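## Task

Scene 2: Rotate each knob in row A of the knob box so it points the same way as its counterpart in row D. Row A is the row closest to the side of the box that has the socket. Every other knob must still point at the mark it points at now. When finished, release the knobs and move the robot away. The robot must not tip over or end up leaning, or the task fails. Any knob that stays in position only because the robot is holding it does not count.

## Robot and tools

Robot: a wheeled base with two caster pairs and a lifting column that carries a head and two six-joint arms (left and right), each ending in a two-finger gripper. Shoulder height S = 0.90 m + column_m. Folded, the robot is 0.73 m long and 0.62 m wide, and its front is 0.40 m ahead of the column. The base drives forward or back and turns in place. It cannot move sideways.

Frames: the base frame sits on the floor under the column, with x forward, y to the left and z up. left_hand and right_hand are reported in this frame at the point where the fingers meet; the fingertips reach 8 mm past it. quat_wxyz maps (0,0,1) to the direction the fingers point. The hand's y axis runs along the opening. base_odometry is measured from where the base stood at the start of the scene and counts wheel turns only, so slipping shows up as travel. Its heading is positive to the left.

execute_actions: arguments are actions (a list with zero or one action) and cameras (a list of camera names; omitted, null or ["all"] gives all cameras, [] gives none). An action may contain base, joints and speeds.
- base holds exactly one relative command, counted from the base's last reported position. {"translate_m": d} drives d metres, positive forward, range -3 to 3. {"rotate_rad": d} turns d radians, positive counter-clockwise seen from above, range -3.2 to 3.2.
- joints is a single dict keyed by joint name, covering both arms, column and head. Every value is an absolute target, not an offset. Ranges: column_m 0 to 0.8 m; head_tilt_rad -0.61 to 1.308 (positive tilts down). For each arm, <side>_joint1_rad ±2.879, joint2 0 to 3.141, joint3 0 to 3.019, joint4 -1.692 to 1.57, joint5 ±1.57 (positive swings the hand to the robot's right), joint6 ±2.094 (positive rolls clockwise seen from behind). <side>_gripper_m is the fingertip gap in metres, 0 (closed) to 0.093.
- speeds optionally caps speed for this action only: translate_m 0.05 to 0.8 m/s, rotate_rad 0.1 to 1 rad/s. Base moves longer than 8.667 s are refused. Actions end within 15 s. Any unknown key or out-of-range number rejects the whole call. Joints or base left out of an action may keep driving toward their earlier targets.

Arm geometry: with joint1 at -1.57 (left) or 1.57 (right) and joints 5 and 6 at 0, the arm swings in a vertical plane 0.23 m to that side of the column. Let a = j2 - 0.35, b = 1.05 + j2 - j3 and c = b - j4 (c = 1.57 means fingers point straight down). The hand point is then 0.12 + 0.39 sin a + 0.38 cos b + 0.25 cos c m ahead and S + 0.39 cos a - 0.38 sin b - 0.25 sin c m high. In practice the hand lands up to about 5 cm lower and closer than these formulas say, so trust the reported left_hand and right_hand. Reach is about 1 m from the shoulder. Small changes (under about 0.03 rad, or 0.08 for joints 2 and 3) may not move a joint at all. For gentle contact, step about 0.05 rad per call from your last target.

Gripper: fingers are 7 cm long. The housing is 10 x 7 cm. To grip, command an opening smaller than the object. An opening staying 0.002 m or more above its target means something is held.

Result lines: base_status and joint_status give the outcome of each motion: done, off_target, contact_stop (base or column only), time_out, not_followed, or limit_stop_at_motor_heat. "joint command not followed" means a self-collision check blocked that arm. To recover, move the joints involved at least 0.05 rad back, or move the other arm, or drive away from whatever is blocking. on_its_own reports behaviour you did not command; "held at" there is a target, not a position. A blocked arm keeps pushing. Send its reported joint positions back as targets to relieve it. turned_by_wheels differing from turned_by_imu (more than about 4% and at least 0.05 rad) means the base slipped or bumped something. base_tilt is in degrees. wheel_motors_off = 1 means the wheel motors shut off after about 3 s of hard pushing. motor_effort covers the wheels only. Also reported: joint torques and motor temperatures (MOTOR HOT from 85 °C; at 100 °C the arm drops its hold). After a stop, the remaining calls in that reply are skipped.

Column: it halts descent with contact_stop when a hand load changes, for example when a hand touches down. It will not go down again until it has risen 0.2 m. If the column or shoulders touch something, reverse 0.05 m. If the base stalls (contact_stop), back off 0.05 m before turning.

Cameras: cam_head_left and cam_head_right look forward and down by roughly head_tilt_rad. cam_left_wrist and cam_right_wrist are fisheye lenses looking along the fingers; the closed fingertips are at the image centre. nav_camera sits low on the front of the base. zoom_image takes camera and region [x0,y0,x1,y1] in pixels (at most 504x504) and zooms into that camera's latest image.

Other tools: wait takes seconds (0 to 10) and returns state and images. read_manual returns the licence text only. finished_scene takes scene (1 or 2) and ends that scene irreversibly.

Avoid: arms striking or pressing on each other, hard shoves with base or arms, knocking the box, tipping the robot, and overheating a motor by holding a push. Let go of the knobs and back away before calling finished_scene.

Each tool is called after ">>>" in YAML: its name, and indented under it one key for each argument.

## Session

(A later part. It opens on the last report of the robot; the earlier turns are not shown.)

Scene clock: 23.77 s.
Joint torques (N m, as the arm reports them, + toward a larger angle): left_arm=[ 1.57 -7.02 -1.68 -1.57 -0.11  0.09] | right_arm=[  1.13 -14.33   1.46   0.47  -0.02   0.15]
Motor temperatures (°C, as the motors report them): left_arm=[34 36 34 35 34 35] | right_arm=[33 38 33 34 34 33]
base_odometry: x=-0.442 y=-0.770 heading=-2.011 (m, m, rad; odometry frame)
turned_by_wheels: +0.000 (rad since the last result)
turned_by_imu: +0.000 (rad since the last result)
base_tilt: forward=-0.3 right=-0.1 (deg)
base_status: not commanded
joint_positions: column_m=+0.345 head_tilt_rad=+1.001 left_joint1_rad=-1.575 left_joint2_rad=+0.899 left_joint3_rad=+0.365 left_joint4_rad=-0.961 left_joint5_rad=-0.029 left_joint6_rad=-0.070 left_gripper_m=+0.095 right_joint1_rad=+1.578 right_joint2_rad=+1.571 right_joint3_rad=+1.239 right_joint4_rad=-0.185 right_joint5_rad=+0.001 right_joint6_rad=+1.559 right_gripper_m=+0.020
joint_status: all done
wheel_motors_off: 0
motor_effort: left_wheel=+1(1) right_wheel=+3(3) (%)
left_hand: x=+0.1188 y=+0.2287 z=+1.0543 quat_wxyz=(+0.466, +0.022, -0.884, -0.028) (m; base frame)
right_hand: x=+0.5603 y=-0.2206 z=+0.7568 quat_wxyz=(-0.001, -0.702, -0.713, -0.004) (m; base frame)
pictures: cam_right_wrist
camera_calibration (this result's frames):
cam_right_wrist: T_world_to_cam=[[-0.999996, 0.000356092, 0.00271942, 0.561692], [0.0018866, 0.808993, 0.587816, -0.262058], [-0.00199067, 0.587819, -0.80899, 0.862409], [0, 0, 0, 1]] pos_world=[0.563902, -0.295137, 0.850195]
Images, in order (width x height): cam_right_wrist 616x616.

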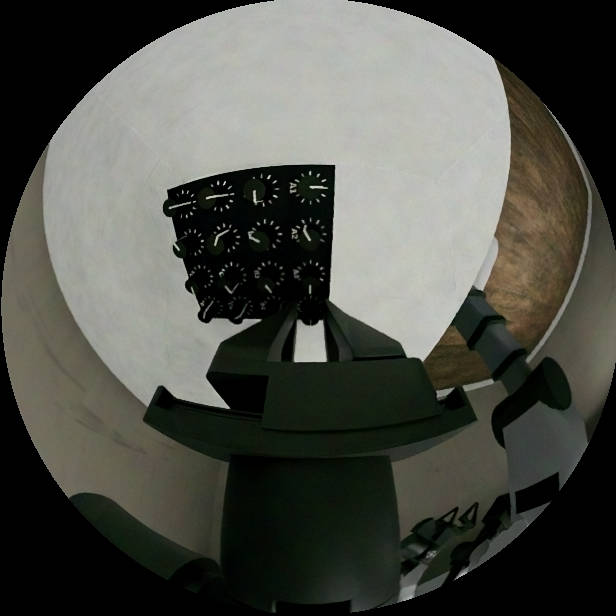

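>>> execute_actions:
  actions:
    - {"joints":{"right_gripper_m":0.004}}
  cameras: []

>>> execute_actions:
  actions:
    - {"joints":{"right_joint6_rad":-1.07}}
  cameras: []

>>> execute_actions:
  actions:
    - {"joints":{"right_gripper_m":0.02}}
  cameras: []

>>> execute_actions:
  actions:
    - {"joints":{"column_m":0.365}}
  cameras: []

>>> execute_actions:
  actions:
    - {"base":{"translate_m":-0.04},"joints":{"right_joint6_rad":0.4,"column_m":0.42}}
  cameras: ["cam_right_wrist"]

>>> zoom_image:
  camera: "cam_right_wrist"
  region: [220,100,410,290]

>>> execute_actions:
  actions:
    - {"base":{"translate_m":-0.2}}
  cameras: []

Scene clock: 26.27 s.
Joint torques (N m, as the arm reports them, + toward a larger angle): left_arm=[ 1.56 -6.97 -1.68 -1.57 -0.11  0.09] | right_arm=[  1.37 -14.84   1.64   0.27  -0.03   0.2 ]
Motor temperatures (°C, as the motors report them): left_arm=[34 36 34 35 34 35] | right_arm=[33 39 33 34 34 33]
base_odometry: x=-0.442 y=-0.770 heading=-2.011 (m, m, rad; odometry frame)
turned_by_wheels: +0.000 (rad since the last result)
turned_by_imu: +0.001 (rad since the last result)
base_tilt: forward=-0.3 right=-0.1 (deg)
base_status: not commanded
joint_positions: column_m=+0.345 head_tilt_rad=+1.001 left_joint1_rad=-1.575 left_joint2_rad=+0.899 left_joint3_rad=+0.365 left_joint4_rad=-0.961 left_joint5_rad=-0.029 left_joint6_rad=-0.070 left_gripper_m=+0.095 right_joint1_rad=+1.578 right_joint2_rad=+1.571 right_joint3_rad=+1.239 right_joint4_rad=-0.185 right_joint5_rad=+0.001 right_joint6_rad=+1.559 right_gripper_m=+0.010
joint_status: right_gripper_m off_target (ended at +0.010, target +0.004)
wheel_motors_off: 0
motor_effort: left_wheel=+1(0) right_wheel=+3(2) (%)
left_hand: x=+0.1188 y=+0.2287 z=+1.0543 quat_wxyz=(+0.466, +0.022, -0.884, -0.028) (m; base frame)
right_hand: x=+0.5603 y=-0.2206 z=+0.7568 quat_wxyz=(-0.001, -0.702, -0.713, -0.004) (m; base frame)
pictures: none
No camera images: the call's "cameras" was empty. Leave "cameras" out to get every camera's image.

Scene clock: 28.43 s.
Joint torques (N m, as the arm reports them, + toward a larger angle): left_arm=[ 1.59 -7.06 -1.69 -1.56 -0.11  0.09] | right_arm=[  0.89 -15.81   1.53   0.52  -0.06   0.  ]
Motor temperatures (°C, as the motors report them): left_arm=[34 36 34 35 34 35] | right_arm=[33 39 33 34 34 33]
base_odometry: x=-0.442 y=-0.770 heading=-2.011 (m, m, rad; odometry frame)
turned_by_wheels: +0.000 (rad since the last result)
turned_by_imu: +0.001 (rad since the last result)
base_tilt: forward=-0.2 right=-0.1 (deg)
base_status: not commanded
joint_positions: column_m=+0.345 head_tilt_rad=+1.001 left_joint1_rad=-1.575 left_joint2_rad=+0.899 left_joint3_rad=+0.365 left_joint4_rad=-0.961 left_joint5_rad=-0.029 left_joint6_rad=-0.070 left_gripper_m=+0.095 right_joint1_rad=+1.580 right_joint2_rad=+1.571 right_joint3_rad=+1.238 right_joint4_rad=-0.185 right_joint5_rad=-0.004 right_joint6_rad=-1.056 right_gripper_m=+0.010
joint_status: all done
wheel_motors_off: 0
motor_effort: left_wheel=+1(1) right_wheel=+3(2) (%)
left_hand: x=+0.1188 y=+0.2287 z=+1.0543 quat_wxyz=(+0.466, +0.022, -0.884, -0.028) (m; base frame)
right_hand: x=+0.5598 y=-0.2190 z=+0.7568 quat_wxyz=(-0.005, +0.506, -0.863, -0.003) (m; base frame)
pictures: none
No camera images: the call's "cameras" was empty. Leave "cameras" out to get every camera's image.

Scene clock: 28.90 s.
Joint torques (N m, as the arm reports them, + toward a larger angle): left_arm=[ 1.64 -7.07 -1.7  -1.55 -0.11  0.1 ] | right_arm=[  0.9  -15.06   1.43   0.46  -0.06  -0.05]
Motor temperatures (°C, as the motors report them): left_arm=[34 36 34 35 34 35] | right_arm=[33 39 33 34 34 33]
base_odometry: x=-0.442 y=-0.770 heading=-2.011 (m, m, rad; odometry frame)
turned_by_wheels: +0.000 (rad since the last result)
turned_by_imu: +0.000 (rad since the last result)
base_tilt: forward=-0.3 right=-0.2 (deg)
base_status: not commanded
joint_positions: column_m=+0.345 head_tilt_rad=+1.001 left_joint1_rad=-1.575 left_joint2_rad=+0.899 left_joint3_rad=+0.365 left_joint4_rad=-0.961 left_joint5_rad=-0.029 left_joint6_rad=-0.070 left_gripper_m=+0.095 right_joint1_rad=+1.580 right_joint2_rad=+1.571 right_joint3_rad=+1.238 right_joint4_rad=-0.185 right_joint5_rad=-0.002 right_joint6_rad=-1.058 right_gripper_m=+0.020
joint_status: all done
wheel_motors_off: 0
motor_effort: left_wheel=+1(1) right_wheel=+2(3) (%)
left_hand: x=+0.1188 y=+0.2287 z=+1.0543 quat_wxyz=(+0.466, +0.022, -0.884, -0.028) (m; base frame)
right_hand: x=+0.5598 y=-0.2192 z=+0.7568 quat_wxyz=(-0.005, +0.506, -0.862, -0.003) (m; base frame)
pictures: none
No camera images: the call's "cameras" was empty. Leave "cameras" out to get every camera's image.

Scene clock: 29.77 s.
Joint torques (N m, as the arm reports them, + toward a larger angle): left_arm=[ 1.51 -7.08 -1.65 -1.58 -0.1   0.09] | right_arm=[  0.92 -14.82   1.52   0.54  -0.09  -0.05]
Motor temperatures (°C, as the motors report them): left_arm=[34 36 34 35 34 35] | right_arm=[33 39 33 34 34 33]
base_odometry: x=-0.442 y=-0.770 heading=-2.011 (m, m, rad; odometry frame)
turned_by_wheels: +0.000 (rad since the last result)
turned_by_imu: +0.000 (rad since the last result)
base_tilt: forward=-0.2 right=-0.1 (deg)
base_status: not commanded
joint_positions: column_m=+0.365 head_tilt_rad=+1.001 left_joint1_rad=-1.575 left_joint2_rad=+0.899 left_joint3_rad=+0.365 left_joint4_rad=-0.961 left_joint5_rad=-0.029 left_joint6_rad=-0.070 left_gripper_m=+0.095 right_joint1_rad=+1.580 right_joint2_rad=+1.571 right_joint3_rad=+1.238 right_joint4_rad=-0.185 right_joint5_rad=-0.002 right_joint6_rad=-1.058 right_gripper_m=+0.020
joint_status: all done
wheel_motors_off: 0
motor_effort: left_wheel=+0(1) right_wheel=+2(3) (%)
left_hand: x=+0.1188 y=+0.2287 z=+1.0742 quat_wxyz=(+0.466, +0.022, -0.884, -0.028) (m; base frame)
right_hand: x=+0.5598 y=-0.2192 z=+0.7767 quat_wxyz=(-0.005, +0.507, -0.862, -0.003) (m; base frame)
pictures: none
No camera images: the call's "cameras" was empty. Leave "cameras" out to get every camera's image.

Scene clock: 31.43 s.
Joint torques (N m, as the arm reports them, + toward a larger angle): left_arm=[ 1.58 -7.06 -1.55 -1.57 -0.11  0.09] | right_arm=[  0.68 -15.22   2.1    0.44   0.07   0.13]
Motor temperatures (°C, as the motors report them): left_arm=[34 36 34 35 34 35] | right_arm=[33 39 33 34 34 33]
base_odometry: x=-0.425 y=-0.734 heading=-2.010 (m, m, rad; odometry frame)
turned_by_wheels: +0.000 (rad since the last result)
turned_by_imu: +0.001 (rad since the last result)
base_tilt: forward=-0.2 right=-0.1 (deg)
base_status: done
joint_positions: column_m=+0.420 head_tilt_rad=+1.001 left_joint1_rad=-1.575 left_joint2_rad=+0.899 left_joint3_rad=+0.363 left_joint4_rad=-0.961 left_joint5_rad=-0.029 left_joint6_rad=-0.070 left_gripper_m=+0.095 right_joint1_rad=+1.580 right_joint2_rad=+1.571 right_joint3_rad=+1.236 right_joint4_rad=-0.185 right_joint5_rad=-0.002 right_joint6_rad=+0.389 right_gripper_m=+0.020
joint_status: all done
wheel_motors_off: 0
motor_effort: left_wheel=-3(55) right_wheel=-2(33) (%)
left_hand: x=+0.1178 y=+0.2287 z=+1.1296 quat_wxyz=(+0.467, +0.022, -0.883, -0.028) (m; base frame)
right_hand: x=+0.5584 y=-0.2193 z=+0.8315 quat_wxyz=(-0.001, -0.191, -0.982, -0.005) (m; base frame)
pictures: cam_right_wrist
camera_calibration (this result's frames):
cam_right_wrist: T_world_to_cam=[[-0.389983, -0.920822, -0.000727436, 0.0198072], [-0.748023, 0.316339, 0.58343, 0.00736249], [-0.537005, 0.228072, -0.812163, 1.14456], [0, 0, 0, 1]] pos_world=[0.627865, -0.245132, 0.925286]
Images, in order (width x height): cam_right_wrist 616x616.

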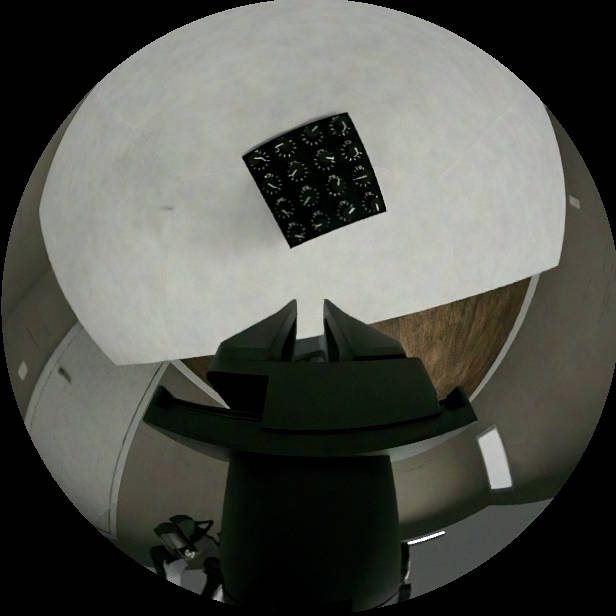

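Region (220, 100, 410, 290) of cam_right_wrist's 616x616 image, scaled by 2.653, with more detail than that image has.

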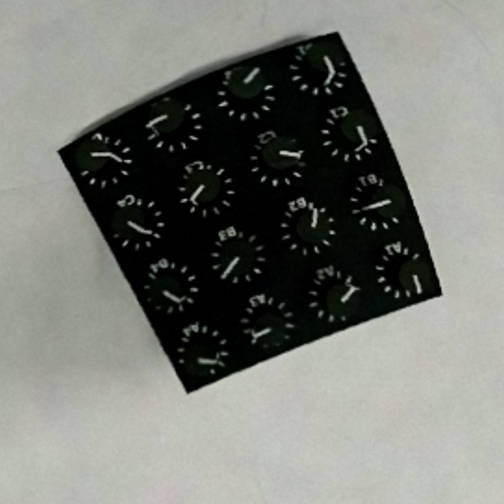

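Scene clock: 33.23 s.
Joint torques (N m, as the arm reports them, + toward a larger angle): left_arm=[ 1.55 -6.98 -1.52 -1.56 -0.11  0.1 ] | right_arm=[  0.09 -14.12   1.97   0.45   0.08   0.17]
Motor temperatures (°C, as the motors report them): left_arm=[34 36 34 35 34 35] | right_arm=[33 39 33 34 34 33]
base_odometry: x=-0.340 y=-0.553 heading=-2.009 (m, m, rad; odometry frame)
turned_by_wheels: +0.001 (rad since the last result)
turned_by_imu: +0.002 (rad since the last result)
base_tilt: forward=-0.1 right=-0.1 (deg)
base_status: done
joint_positions: column_m=+0.420 head_tilt_rad=+1.001 left_joint1_rad=-1.575 left_joint2_rad=+0.898 left_joint3_rad=+0.362 left_joint4_rad=-0.961 left_joint5_rad=-0.029 left_joint6_rad=-0.070 left_gripper_m=+0.095 right_joint1_rad=+1.580 right_joint2_rad=+1.572 right_joint3_rad=+1.235 right_joint4_rad=-0.185 right_joint5_rad=-0.002 right_joint6_rad=+0.389 right_gripper_m=+0.020
joint_status: not commanded
wheel_motors_off: 0
motor_effort: left_wheel=+1(38) right_wheel=+0(57) (%)
left_hand: x=+0.1175 y=+0.2287 z=+1.1299 quat_wxyz=(+0.467, +0.022, -0.883, -0.028) (m; base frame)
right_hand: x=+0.5574 y=-0.2193 z=+0.8310 quat_wxyz=(+0.000, -0.191, -0.982, -0.005) (m; base frame)
pictures: none
No camera images: the call's "cameras" was empty. Leave "cameras" out to get every camera's image.

>>> finished_scene:
  scene: 2

The scene is finished: the task was done.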